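# Set lighting desk faders to their taped levels

## Task

Slide every channel fader on the lighting desk to the level marked on the tape strip above it, while making sure the master fader finishes where it began. A fader only counts as set if it stays at its level on its own once the robot lets go.

## Robot and tools

Robot: two arms, left_arm and right_arm, each ending in a parallel two-finger gripper. Positions are reported and commanded in one shared scene frame. Its origin sits on the table top midway between the arms, +x points out across the table, +z points up, and left_arm is on the +y side. The names left and right do not tell you which side of a camera image an arm appears on. Reported hand positions can be a little off, more so when an arm is stretched far.

Gripper geometry: the fingers extend along the gripper's own +z axis and close along its y axis. The reported end_effector_position is the point between the finger pads when closed, roughly 2 cm short of the fingertips; closing pushes the tips about 10 mm further along +z. Opening runs from -1 (closed) to +1 (fully open, 0.084 m). grip_measured in a result is the actual finger opening on that same scale. To squeeze something, command an opening below grip_measured; the bigger the gap, the stronger the squeeze (about 24 N per pad at most).

The row: every motion command uses rows of exactly 16 numbers, covering both arms even if only one moves. Order: left_arm x, y, z, qw, qx, qy, qz, opening, then right_arm x, y, z, qw, qx, qy, qz, opening. x, y, z are an absolute target position in metres for that gripper's end_effector_position in the scene frame; qw, qx, qy, qz are an absolute target orientation quaternion, w first. These are poses, not offsets. To keep an arm still, resend its last reported position and the quaternion you want it to keep (reuse your own earlier target quaternion rather than the slightly drifted reported one), plus its desired opening.

Tool execute_actions: argument actions is a list holding at most one item. Empty list [] just returns the current state. An action item {"rows": [...], "steps": n} plays up to 15 rows, one per control step of 1/30 s; steps is at most 15 (default 15), and the final row repeats if rows run out. A wait item {"steps": n} with no rows sends nothing and returns after n steps (max 300) counted from the previous result. Optional pictures (true/false) controls whether camera images come back. A call is rejected, sending nothing, if any target lies more than 0.6 m from that arm's last reported position along any of its gripper axes.

Tool move: target is one 16-number row as above (absolute poses). speed is the path top speed in m/s, 0.002 to 0.5, default 0.25; rotation is capped at twice that value in rad/s. Each gripper travels in a straight line toward its pose, both arms finishing together, over 0.5 to 10 s; anything longer is cut off at 10 s before arrival. Rotation takes the shorter way. Openings are applied at the start. Paths ignore obstacles and the other arm, grippers may lag, stray or overshoot the speed. The result adds a move: line with the outcome (done, off_target, moving, held, fault) and which limits acted, plus each gripper's remaining distance to its pose. If only one arm is named, the other finished fine. held means a check stopped the arm's final step; limits=paced means the sent pose was clipped; limits=held means some steps were blocked en route, after which the arm may dash faster than speed.

Tool wait: seconds from 0 to 10; lets the simulation run with no new command.

Tool zoom_image: camera is one of cam_head_left, cam_head_right, cam_high, cam_low, cam_left_wrist, cam_right_wrist (all 504x504); region is [x0, y0, x1, y1] in pixels from the top-left corner, no larger than 504 by 504. Useful for reading tape labels and fader positions.

Tool finished_scene: scene is the integer number of the current scene.

Control behaviour: each step, the commanded pose is clipped to within 70 mm and 16 degrees of the measured pose, then joints follow by damped inverse kinematics, favouring position over orientation. After an action ends an arm continues only to its last clipped pose, so check the result and command the remainder. A Hand target line shows where the controller is heading. The simulation keeps running while you compose replies. pose unreachable lines and HELD marks mean the clearance check altered or blocked part of a command.

Results: state line left_arm: … | right_arm: … with pose and linear/angular velocities; joint positions and joint torques (torques are raw drive output with offsets and noise, nonzero even in free air).

Cautions: do not push or knock anything off the table. Touch faders gently: contact force grows with speed and with how far the target lies beyond the contact point, so approach slowly and aim just past the surface. Keep the arms from colliding or pressing each other. Excess joint torque (load limits: waist and shoulder 45.5, upper arm roll, elbow and forearm roll 27.3, wrist pitch and wrist roll 18.2 N m) triggers a TORQUE FAULT: the arm backs off, freezes for 10 s and drops the rest of the call. Sustained loads heat motors; a MOTOR HOT warning appears from 65 °C and at 80 °C the arm is braked until cool (OVER-TEMPERATURE FAULT). Avoid touching the master fader, or return it exactly to where it started. Release each channel fader and confirm in images that it stays on its mark.

Each tool is called after ">>>" by a JSON object that holds its "fn" and its "kwargs", one argument or row to a line.

## Session

>>> {"fn": "execute_actions", "kwargs": {
  "actions": []
}}

Scene clock: 0.00 s of 6000.00 s.
left_arm: end_effector_position=(+0.0891, +0.5444, +0.1541) grip_measured=+1.00 end_effector_quat_wxyz=(+0.068, +0.937, +0.290, -0.185) end_effector_velocity=(+0.001, -0.000, -0.000) end_effector_angular_velocity=(+0.001, -0.002, -0.001) | right_arm: end_effector_position=(+0.2805, -0.1278, +0.2784) grip_measured=+1.00 end_effector_quat_wxyz=(+0.064, +0.891, -0.422, +0.154) end_effector_velocity=(-0.000, -0.000, -0.001) end_effector_angular_velocity=(-0.001, +0.003, -0.001)
Joint positions: left_arm=[ 1.203 -0.125 -0.023  0.782  0.136  1.285  0.34   0.084] | right_arm=[ 0.592 -0.224  0.36   1.017 -0.265  1.285  1.84   0.084]
Joint velocities: left_arm=[ 0.     0.    -0.001  0.    -0.001 -0.002  0.     0.   ] | right_arm=[-0.     0.001 -0.    -0.001  0.001  0.001  0.     0.   ]
Joint torques (N m, as the arm reports them, + toward a larger angle): no reading
Hand target (left_arm): +0.089, +0.544, +0.154; +0.068, +0.937, +0.290, -0.185
Hand target (right_arm): +0.281, -0.128, +0.278; +0.064, +0.891, -0.422, +0.154

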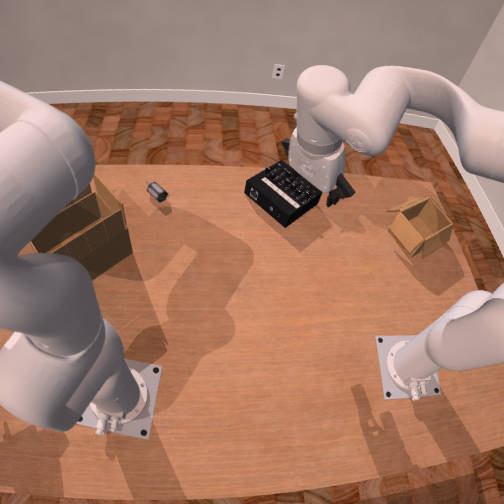

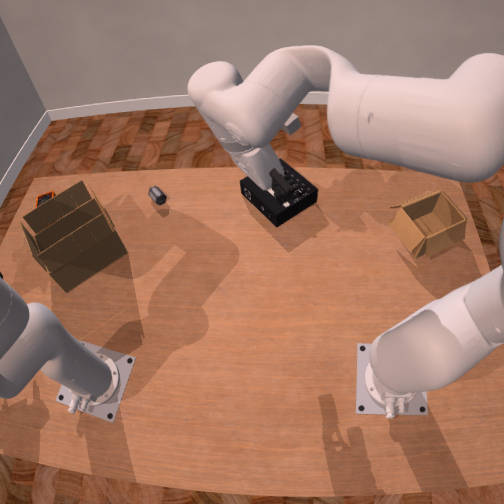

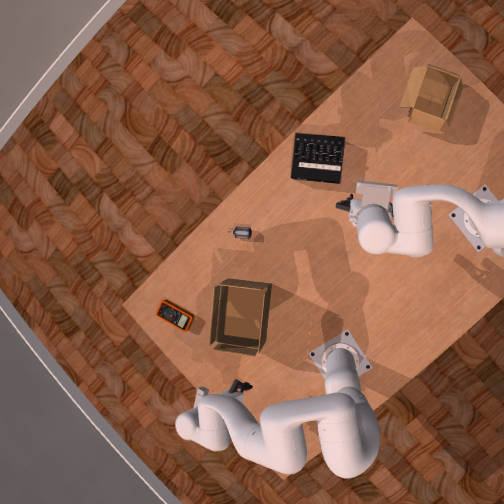

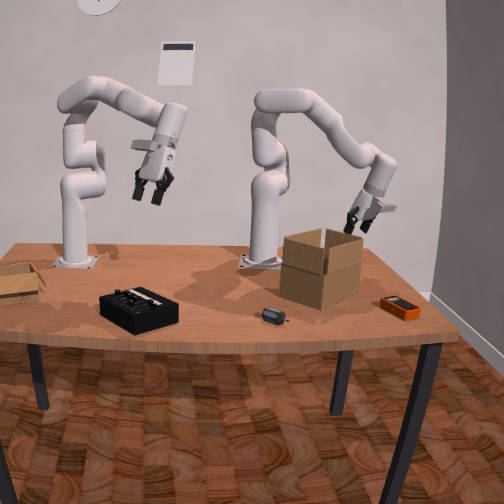

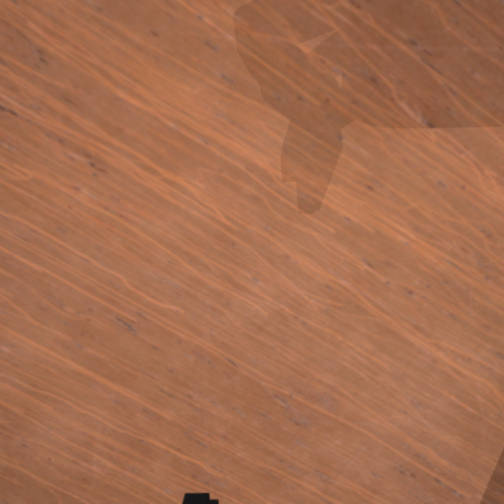

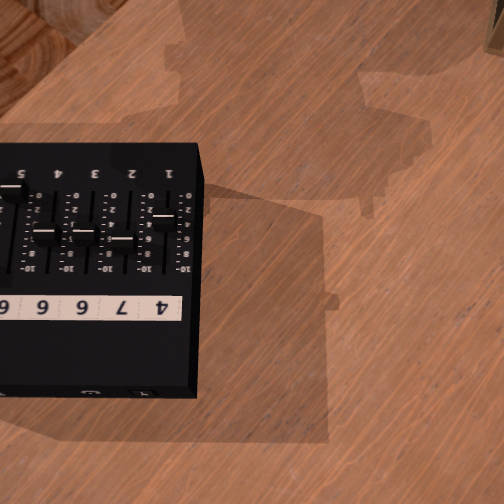

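>>> {"fn": "move", "kwargs": {
  "target": [0.0891,0.5444,0.1541,0.068,0.937,0.29,-0.185,1,0.44,-0.05,0.25,0,0.91,-0.415,0,-1]
}}

Scene clock: 5.07 s of 6000.00 s.
left_arm: end_effector_position=(+0.0891, +0.5444, +0.1541) grip_measured=+1.00 end_effector_quat_wxyz=(+0.068, +0.937, +0.290, -0.185) end_effector_velocity=(+0.000, -0.000, -0.000) end_effector_angular_velocity=(-0.001, -0.000, -0.001) | right_arm: end_effector_position=(+0.4400, -0.0506, +0.2505) grip_measured=-1.00 end_effector_quat_wxyz=(-0.001, +0.910, -0.415, +0.001) end_effector_velocity=(+0.004, -0.003, -0.002) end_effector_angular_velocity=(-0.005, +0.008, -0.007)
Joint positions: left_arm=[ 1.204 -0.126 -0.023  0.781  0.136  1.284  0.34   0.084] | right_arm=[ 0.504  0.369  0.267  1.648 -0.099  1.29   1.567  0.   ]
Joint velocities: left_arm=[ 0.     0.    -0.001 -0.    -0.    -0.     0.001  0.   ] | right_arm=[-0.002  0.013 -0.004  0.015 -0.001  0.011 -0.001  0.   ]
Joint torques (N m, as the arm reports them, + toward a larger angle): left_arm=[ -0.53 -15.94  -0.35  16.3    1.19  -1.14   0.34] | right_arm=[  1.16 -28.58   2.64  14.43  -0.47  -0.99  -0.42]
Hand target (left_arm): +0.089, +0.544, +0.154; +0.068, +0.937, +0.290, -0.185
Hand target (right_arm): +0.440, -0.051, +0.250; -0.000, +0.910, -0.415, +0.000
Off the commanded pose (left_arm): 0.000 m, 0 deg.
Off the commanded pose (right_arm): 0.001 m, 0 deg.
After step 90, 0.77 s passed at rest.
move: done

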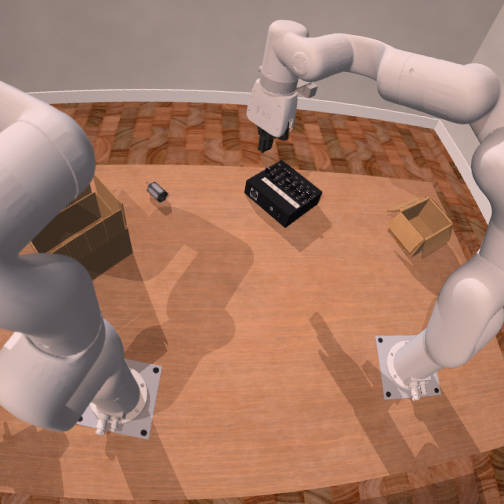

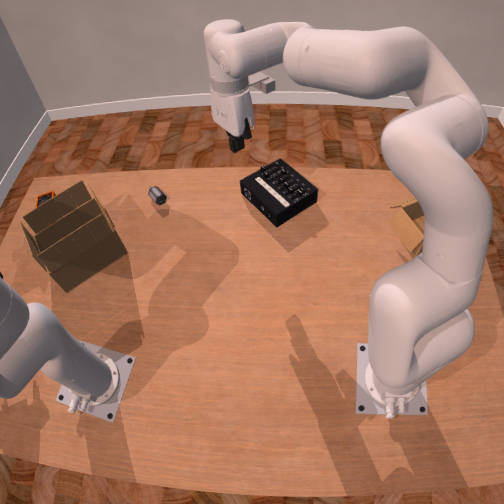

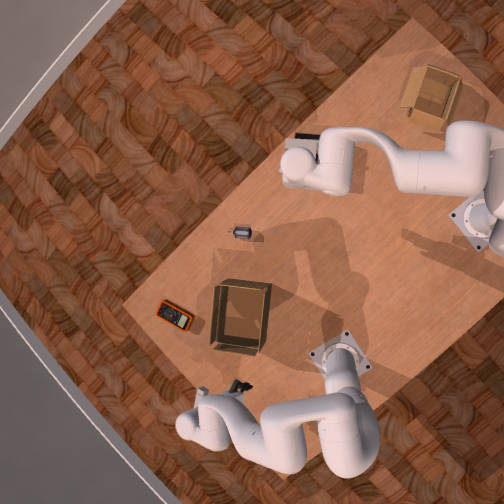

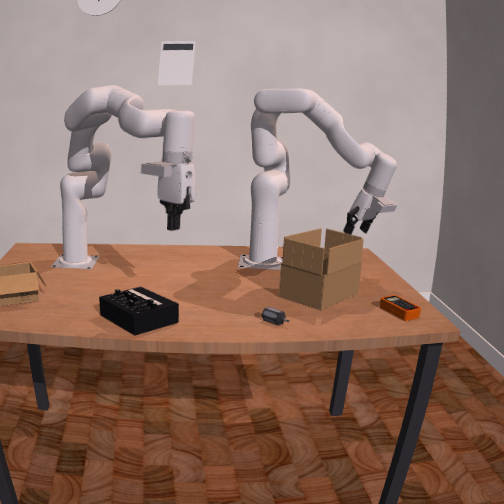

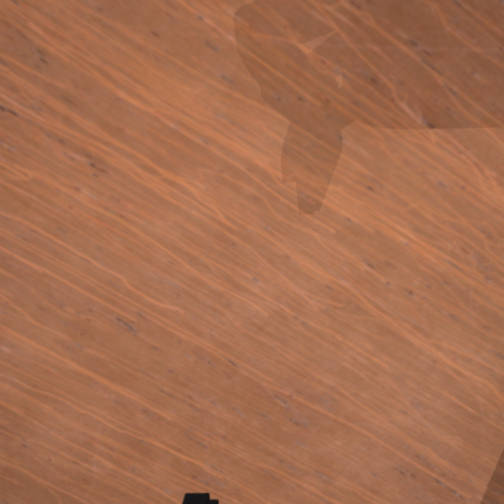

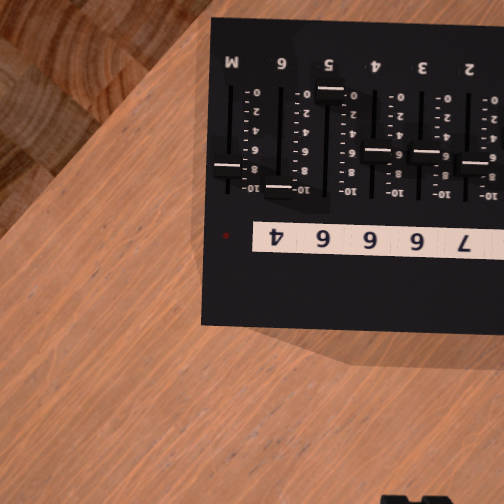

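>>> {"fn": "zoom_image", "kwargs": {
  "camera": "cam_right_wrist",
  "region": [204,30,504,280]
}}

>>> {"fn": "move", "kwargs": {
  "target": [0.0891,0.5444,0.1541,0.068,0.937,0.29,-0.185,1,0.44,-0.11,0.16,0,0.903,-0.43,0,-1]
}}

Region (204, 30, 504, 280) of cam_right_wrist's 504x504 image, scaled by 1.680, with more detail than that image has.

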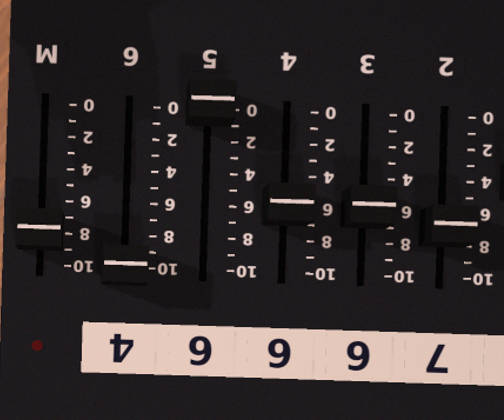

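Scene clock: 8.90 s of 6000.00 s.
left_arm: end_effector_position=(+0.0891, +0.5444, +0.1541) grip_measured=+1.00 end_effector_quat_wxyz=(+0.068, +0.937, +0.290, -0.185) end_effector_velocity=(+0.001, +0.000, -0.000) end_effector_angular_velocity=(+0.001, -0.001, -0.001) | right_arm: end_effector_position=(+0.4402, -0.1088, +0.1608) grip_measured=-1.00 end_effector_quat_wxyz=(-0.000, +0.903, -0.429, +0.000) end_effector_velocity=(+0.000, -0.006, -0.006) end_effector_angular_velocity=(-0.004, +0.005, -0.006)
Joint positions: left_arm=[ 1.204 -0.126 -0.023  0.781  0.136  1.284  0.34   0.084] | right_arm=[ 0.425  0.316  0.232  1.314 -0.085  1.007  1.508  0.   ]
Joint velocities: left_arm=[-0.     0.    -0.001  0.    -0.001 -0.001 -0.    -0.   ] | right_arm=[-0.005  0.003 -0.004 -0.014 -0.    -0.01  -0.002  0.   ]
Joint torques (N m, as the arm reports them, + toward a larger angle): left_arm=[  0.03 -16.24  -0.32  16.2    1.2   -1.07   0.47] | right_arm=[  1.38 -26.84   1.96  14.01  -0.28  -0.94  -0.35]
Hand target (left_arm): +0.089, +0.544, +0.154; +0.068, +0.937, +0.290, -0.185
Hand target (right_arm): +0.440, -0.110, +0.160; +0.000, +0.903, -0.430, +0.000
Off the commanded pose (left_arm): 0.000 m, 0 deg.
Off the commanded pose (right_arm): 0.001 m, 0 deg.
move: done

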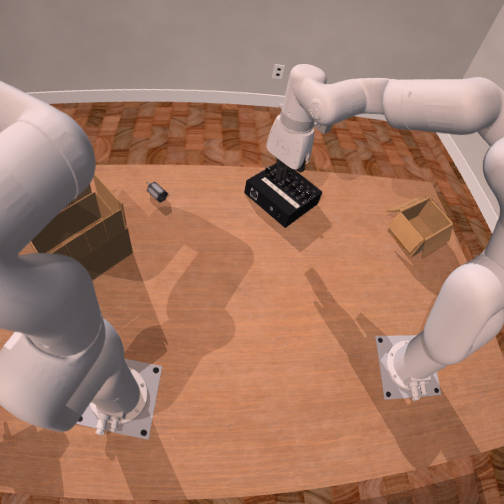

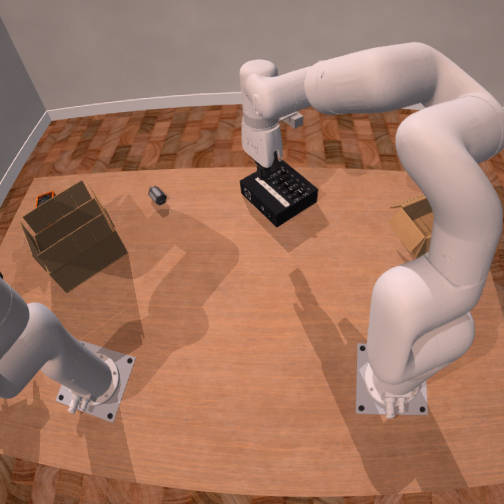

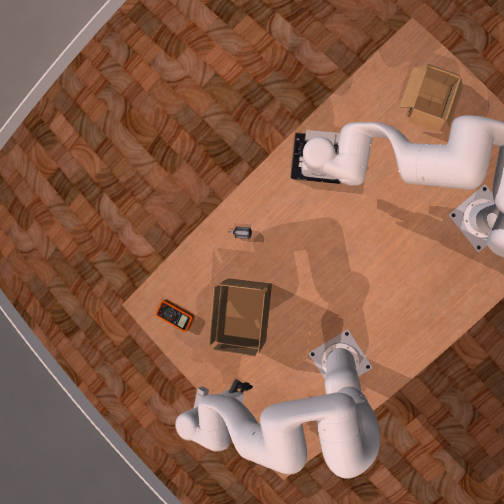

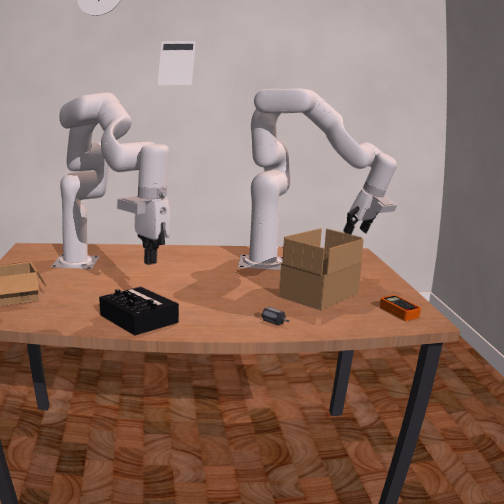

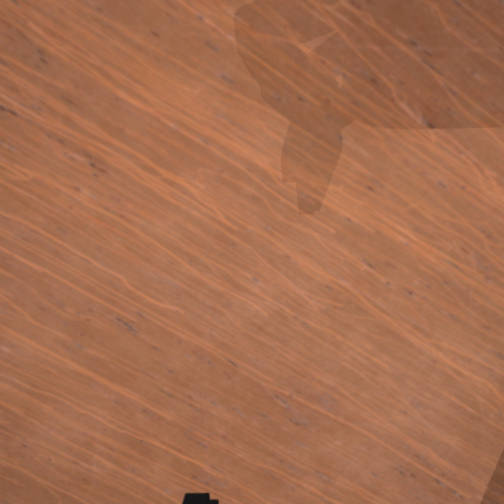

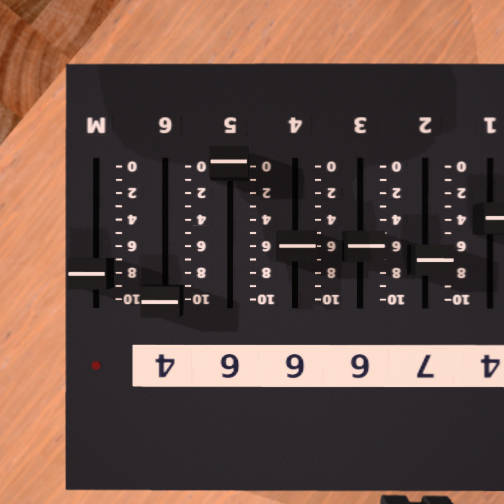

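>>> {"fn": "move", "kwargs": {
  "target": [0.0891,0.5444,0.1541,0.068,0.937,0.29,-0.185,1,0.5,-0.0835,0.095,0,0.903,-0.43,0,-1],
  "speed": 0.1
}}

>>> {"fn": "zoom_image", "kwargs": {
  "camera": "cam_low",
  "region": [90,250,190,340]
}}

Scene clock: 15.23 s of 6000.00 s.
left_arm: end_effector_position=(+0.0891, +0.5444, +0.1541) grip_measured=+1.00 end_effector_quat_wxyz=(+0.068, +0.937, +0.290, -0.185) end_effector_velocity=(+0.001, +0.000, +0.000) end_effector_angular_velocity=(+0.001, -0.001, -0.004) | right_arm: end_effector_position=(+0.5003, -0.0835, +0.0955) grip_measured=-1.00 end_effector_quat_wxyz=(-0.000, +0.903, -0.430, +0.000) end_effector_velocity=(+0.000, -0.001, -0.003) end_effector_angular_velocity=(-0.003, +0.004, -0.001)
Joint positions: left_arm=[ 1.204 -0.126 -0.023  0.781  0.136  1.284  0.34   0.084] | right_arm=[ 0.454  0.61   0.203  1.564 -0.14   0.968  1.519  0.   ]
Joint velocities: left_arm=[-0.001  0.    -0.002  0.    -0.    -0.002  0.001 -0.   ] | right_arm=[-0.     0.006 -0.002  0.002 -0.001  0.001 -0.001  0.   ]
Joint torques (N m, as the arm reports them, + toward a larger angle): left_arm=[ -0.28 -16.4   -0.46  16.37   1.17  -1.     0.49] | right_arm=[  1.11 -32.69   2.82  13.82  -0.23  -0.86  -0.43]
Hand target (left_arm): +0.089, +0.544, +0.154; +0.068, +0.937, +0.290, -0.185
Hand target (right_arm): +0.500, -0.084, +0.095; -0.000, +0.903, -0.430, -0.000
Off the commanded pose (left_arm): 0.000 m, 0 deg.
Off the commanded pose (right_arm): 0.001 m, 0 deg.
After step 90, 1.97 s passed at rest.
move: done

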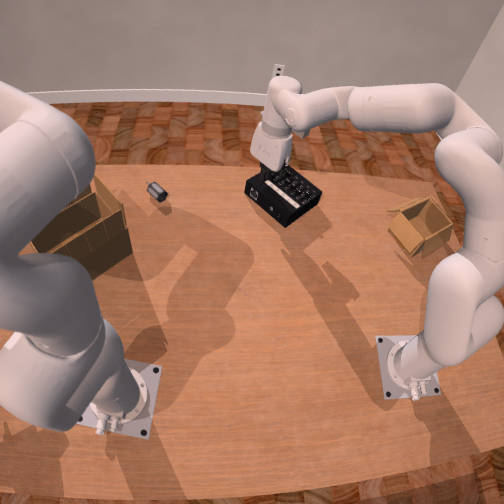

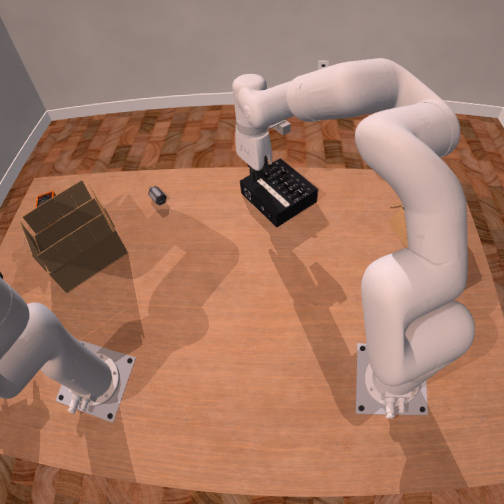

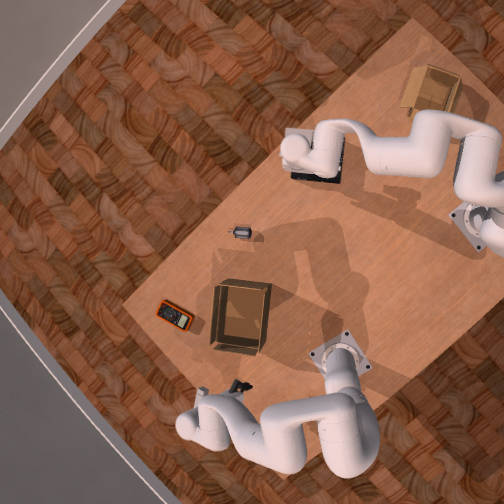

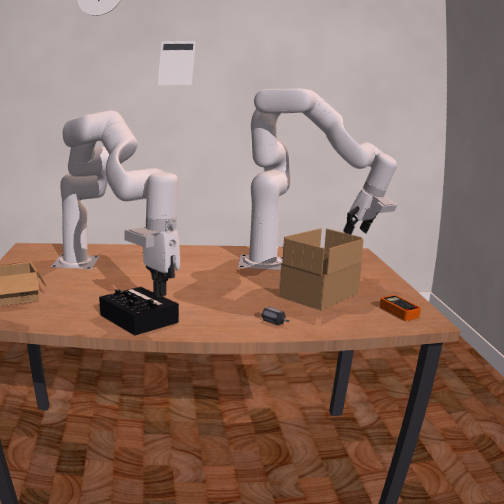

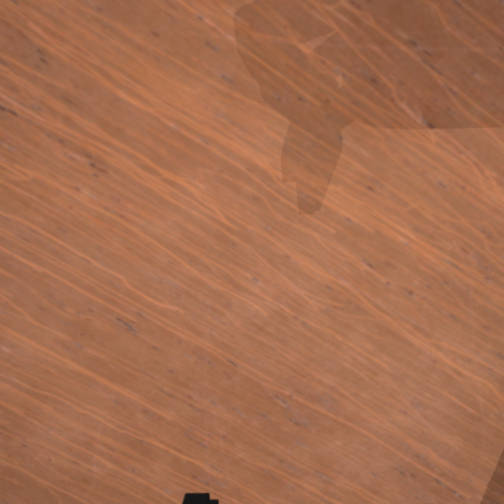

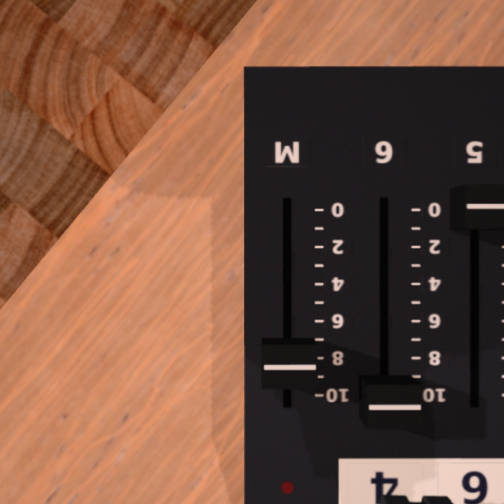

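Region (90, 250, 190, 340) of cam_low's 504x504 image, scaled by 5.040, with more detail than that image has; it fills the top 454 rows of this view, and the rest is white.

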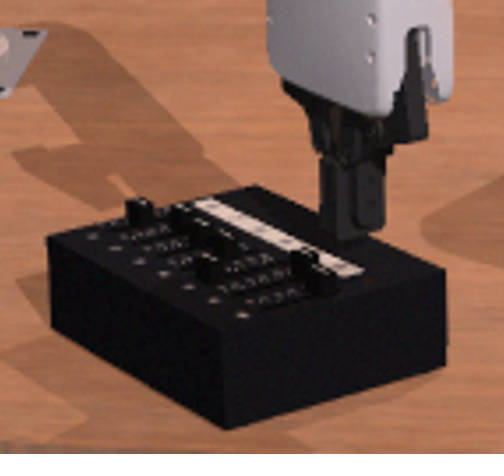

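>>> {"fn": "move", "kwargs": {
  "target": [0.0891,0.5444,0.1541,0.068,0.937,0.29,-0.185,1,0.5016,-0.0822,0.079,0,0.903,-0.43,0,-1],
  "speed": 0.02
}}

>>> {"fn": "move", "kwargs": {
  "target": [0.0891,0.5444,0.1541,0.068,0.937,0.29,-0.185,1,0.5174,-0.1016,0.079,0,0.903,-0.43,0,-1],
  "speed": 0.015
}}

>>> {"fn": "zoom_image", "kwargs": {
  "camera": "cam_low",
  "region": [90,250,190,340]
}}

Scene clock: 24.43 s of 6000.00 s.
left_arm: end_effector_position=(+0.0891, +0.5444, +0.1541) grip_measured=+1.00 end_effector_quat_wxyz=(+0.068, +0.937, +0.290, -0.185) end_effector_velocity=(-0.001, -0.001, -0.000) end_effector_angular_velocity=(-0.001, +0.001, +0.001) | right_arm: end_effector_position=(+0.5019, -0.0820, +0.0796) grip_measured=-1.00 end_effector_quat_wxyz=(-0.000, +0.903, -0.430, +0.000) end_effector_velocity=(+0.000, +0.000, -0.001) end_effector_angular_velocity=(-0.000, -0.001, +0.000)
Joint positions: left_arm=[ 1.204 -0.126 -0.023  0.781  0.136  1.284  0.34   0.084] | right_arm=[ 0.458  0.64   0.199  1.564 -0.147  0.938  1.524  0.   ]
Joint velocities: left_arm=[-0.001  0.     0.001 -0.001  0.     0.001 -0.001 -0.   ] | right_arm=[ 0.001  0.002 -0.001  0.    -0.001 -0.003  0.001  0.   ]
Joint torques (N m, as the arm reports them, + toward a larger angle): left_arm=[ -0.59 -16.05  -0.23  16.22   1.05  -1.2    0.29] | right_arm=[  1.31 -31.7    2.87  13.05  -0.39  -0.83  -0.43]
Hand target (left_arm): +0.089, +0.544, +0.154; +0.068, +0.937, +0.290, -0.185
Hand target (right_arm): +0.502, -0.082, +0.079; -0.000, +0.903, -0.430, -0.000
Off the commanded pose (left_arm): 0.000 m, 0 deg.
Off the commanded pose (right_arm): 0.001 m, 0 deg.
After step 90, 5.13 s passed at rest.
move: done

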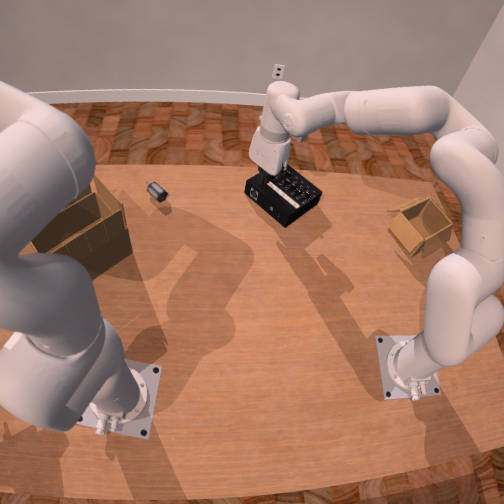

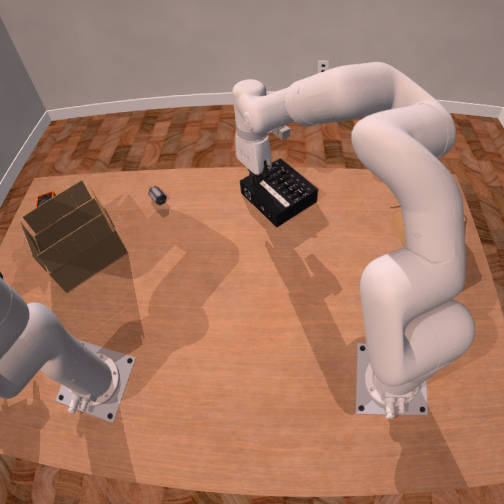

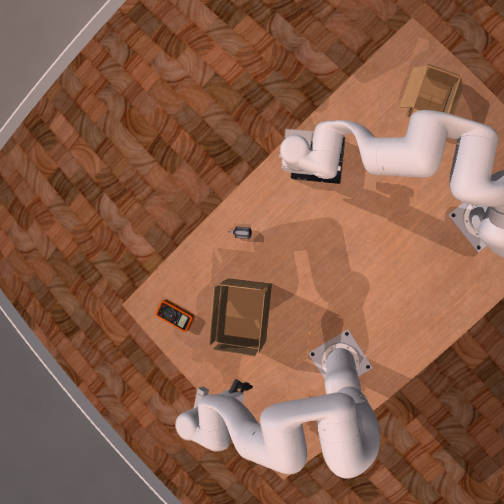

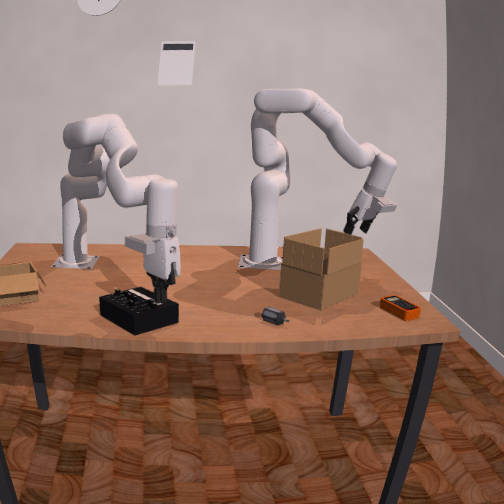

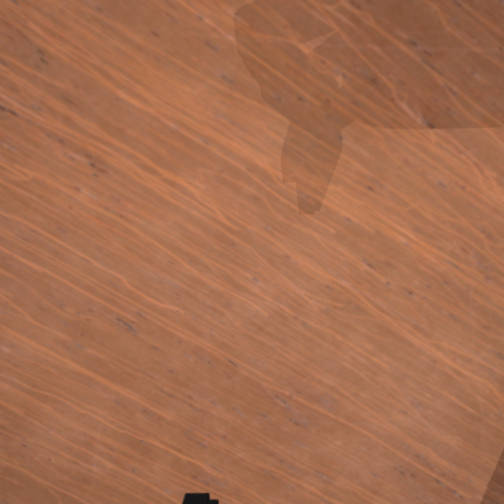

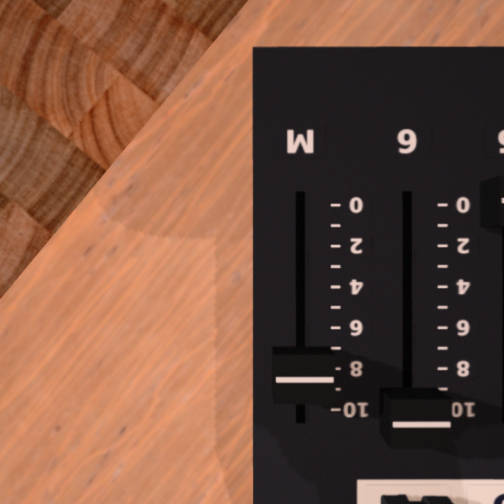

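Scene clock: 26.37 s of 6000.00 s.
left_arm: end_effector_position=(+0.0891, +0.5444, +0.1541) grip_measured=+1.00 end_effector_quat_wxyz=(+0.068, +0.937, +0.290, -0.185) end_effector_velocity=(+0.000, -0.000, +0.000) end_effector_angular_velocity=(+0.000, +0.001, -0.002) | right_arm: end_effector_position=(+0.5174, -0.1015, +0.0793) grip_measured=-1.00 end_effector_quat_wxyz=(-0.000, +0.903, -0.430, +0.000) end_effector_velocity=(-0.001, -0.000, -0.001) end_effector_angular_velocity=(-0.000, +0.002, +0.002)
Joint positions: left_arm=[ 1.204 -0.126 -0.023  0.781  0.136  1.284  0.34   0.084] | right_arm=[ 0.425  0.652  0.192  1.585 -0.144  0.946  1.481  0.   ]
Joint velocities: left_arm=[-0.001  0.    -0.001  0.     0.001  0.001 -0.    -0.   ] | right_arm=[-0.001  0.001  0.001 -0.     0.     0.001 -0.002  0.   ]
Joint torques (N m, as the arm reports them, + toward a larger angle): left_arm=[ -0.42 -15.99  -0.4   15.94   0.9   -1.09   0.38] | right_arm=[  0.26 -29.21   1.01  11.63  -0.69  -0.62  -0.42]
Hand target (left_arm): +0.089, +0.544, +0.154; +0.068, +0.937, +0.290, -0.185
Hand target (right_arm): +0.517, -0.102, +0.079; +0.000, +0.903, -0.430, +0.000
Off the commanded pose (left_arm): 0.000 m, 0 deg.
Off the commanded pose (right_arm): 0.000 m, 0 deg.
move: done

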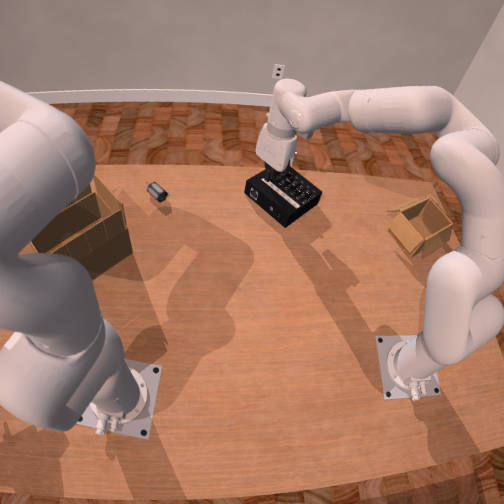

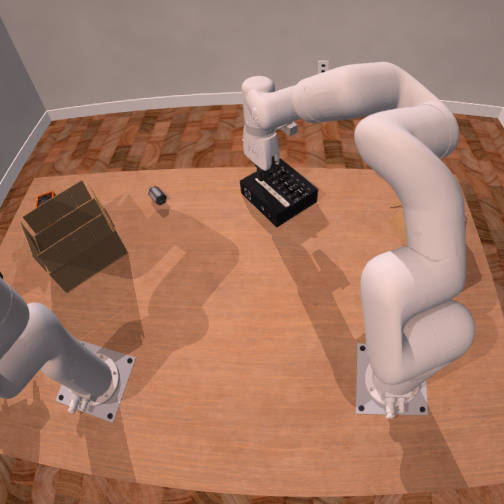

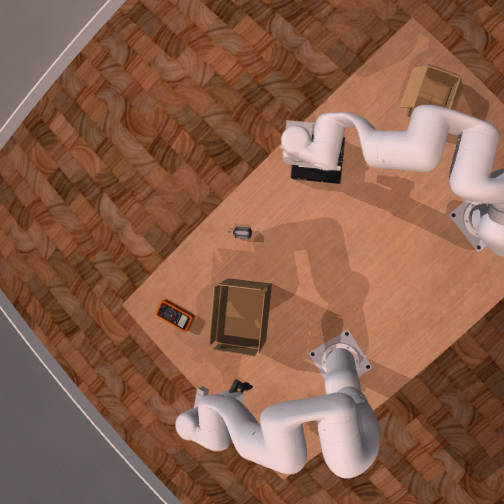

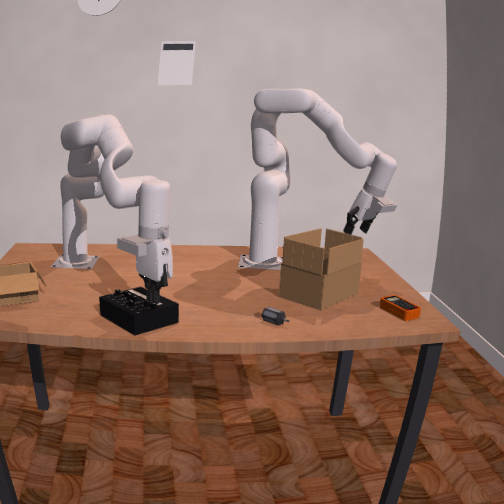

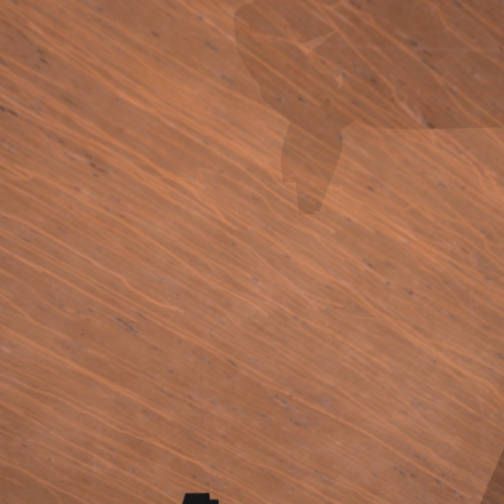

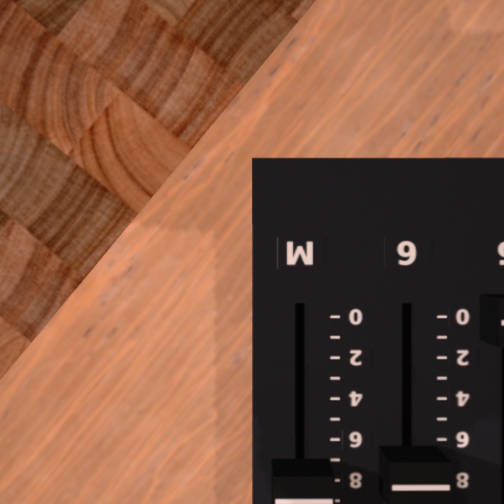

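Region (90, 250, 190, 340) of cam_low's 504x504 image, scaled by 5.040, with more detail than that image has; it fills the top 454 rows of this view, and the rest is white.

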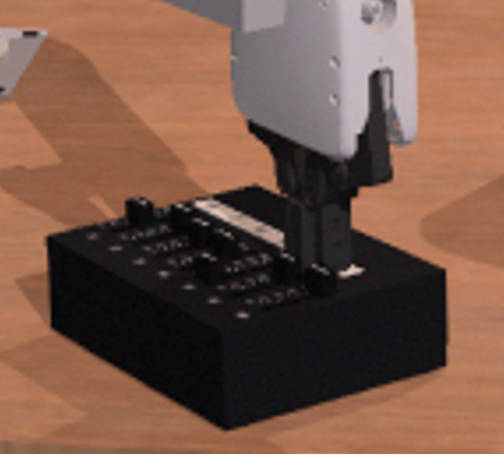

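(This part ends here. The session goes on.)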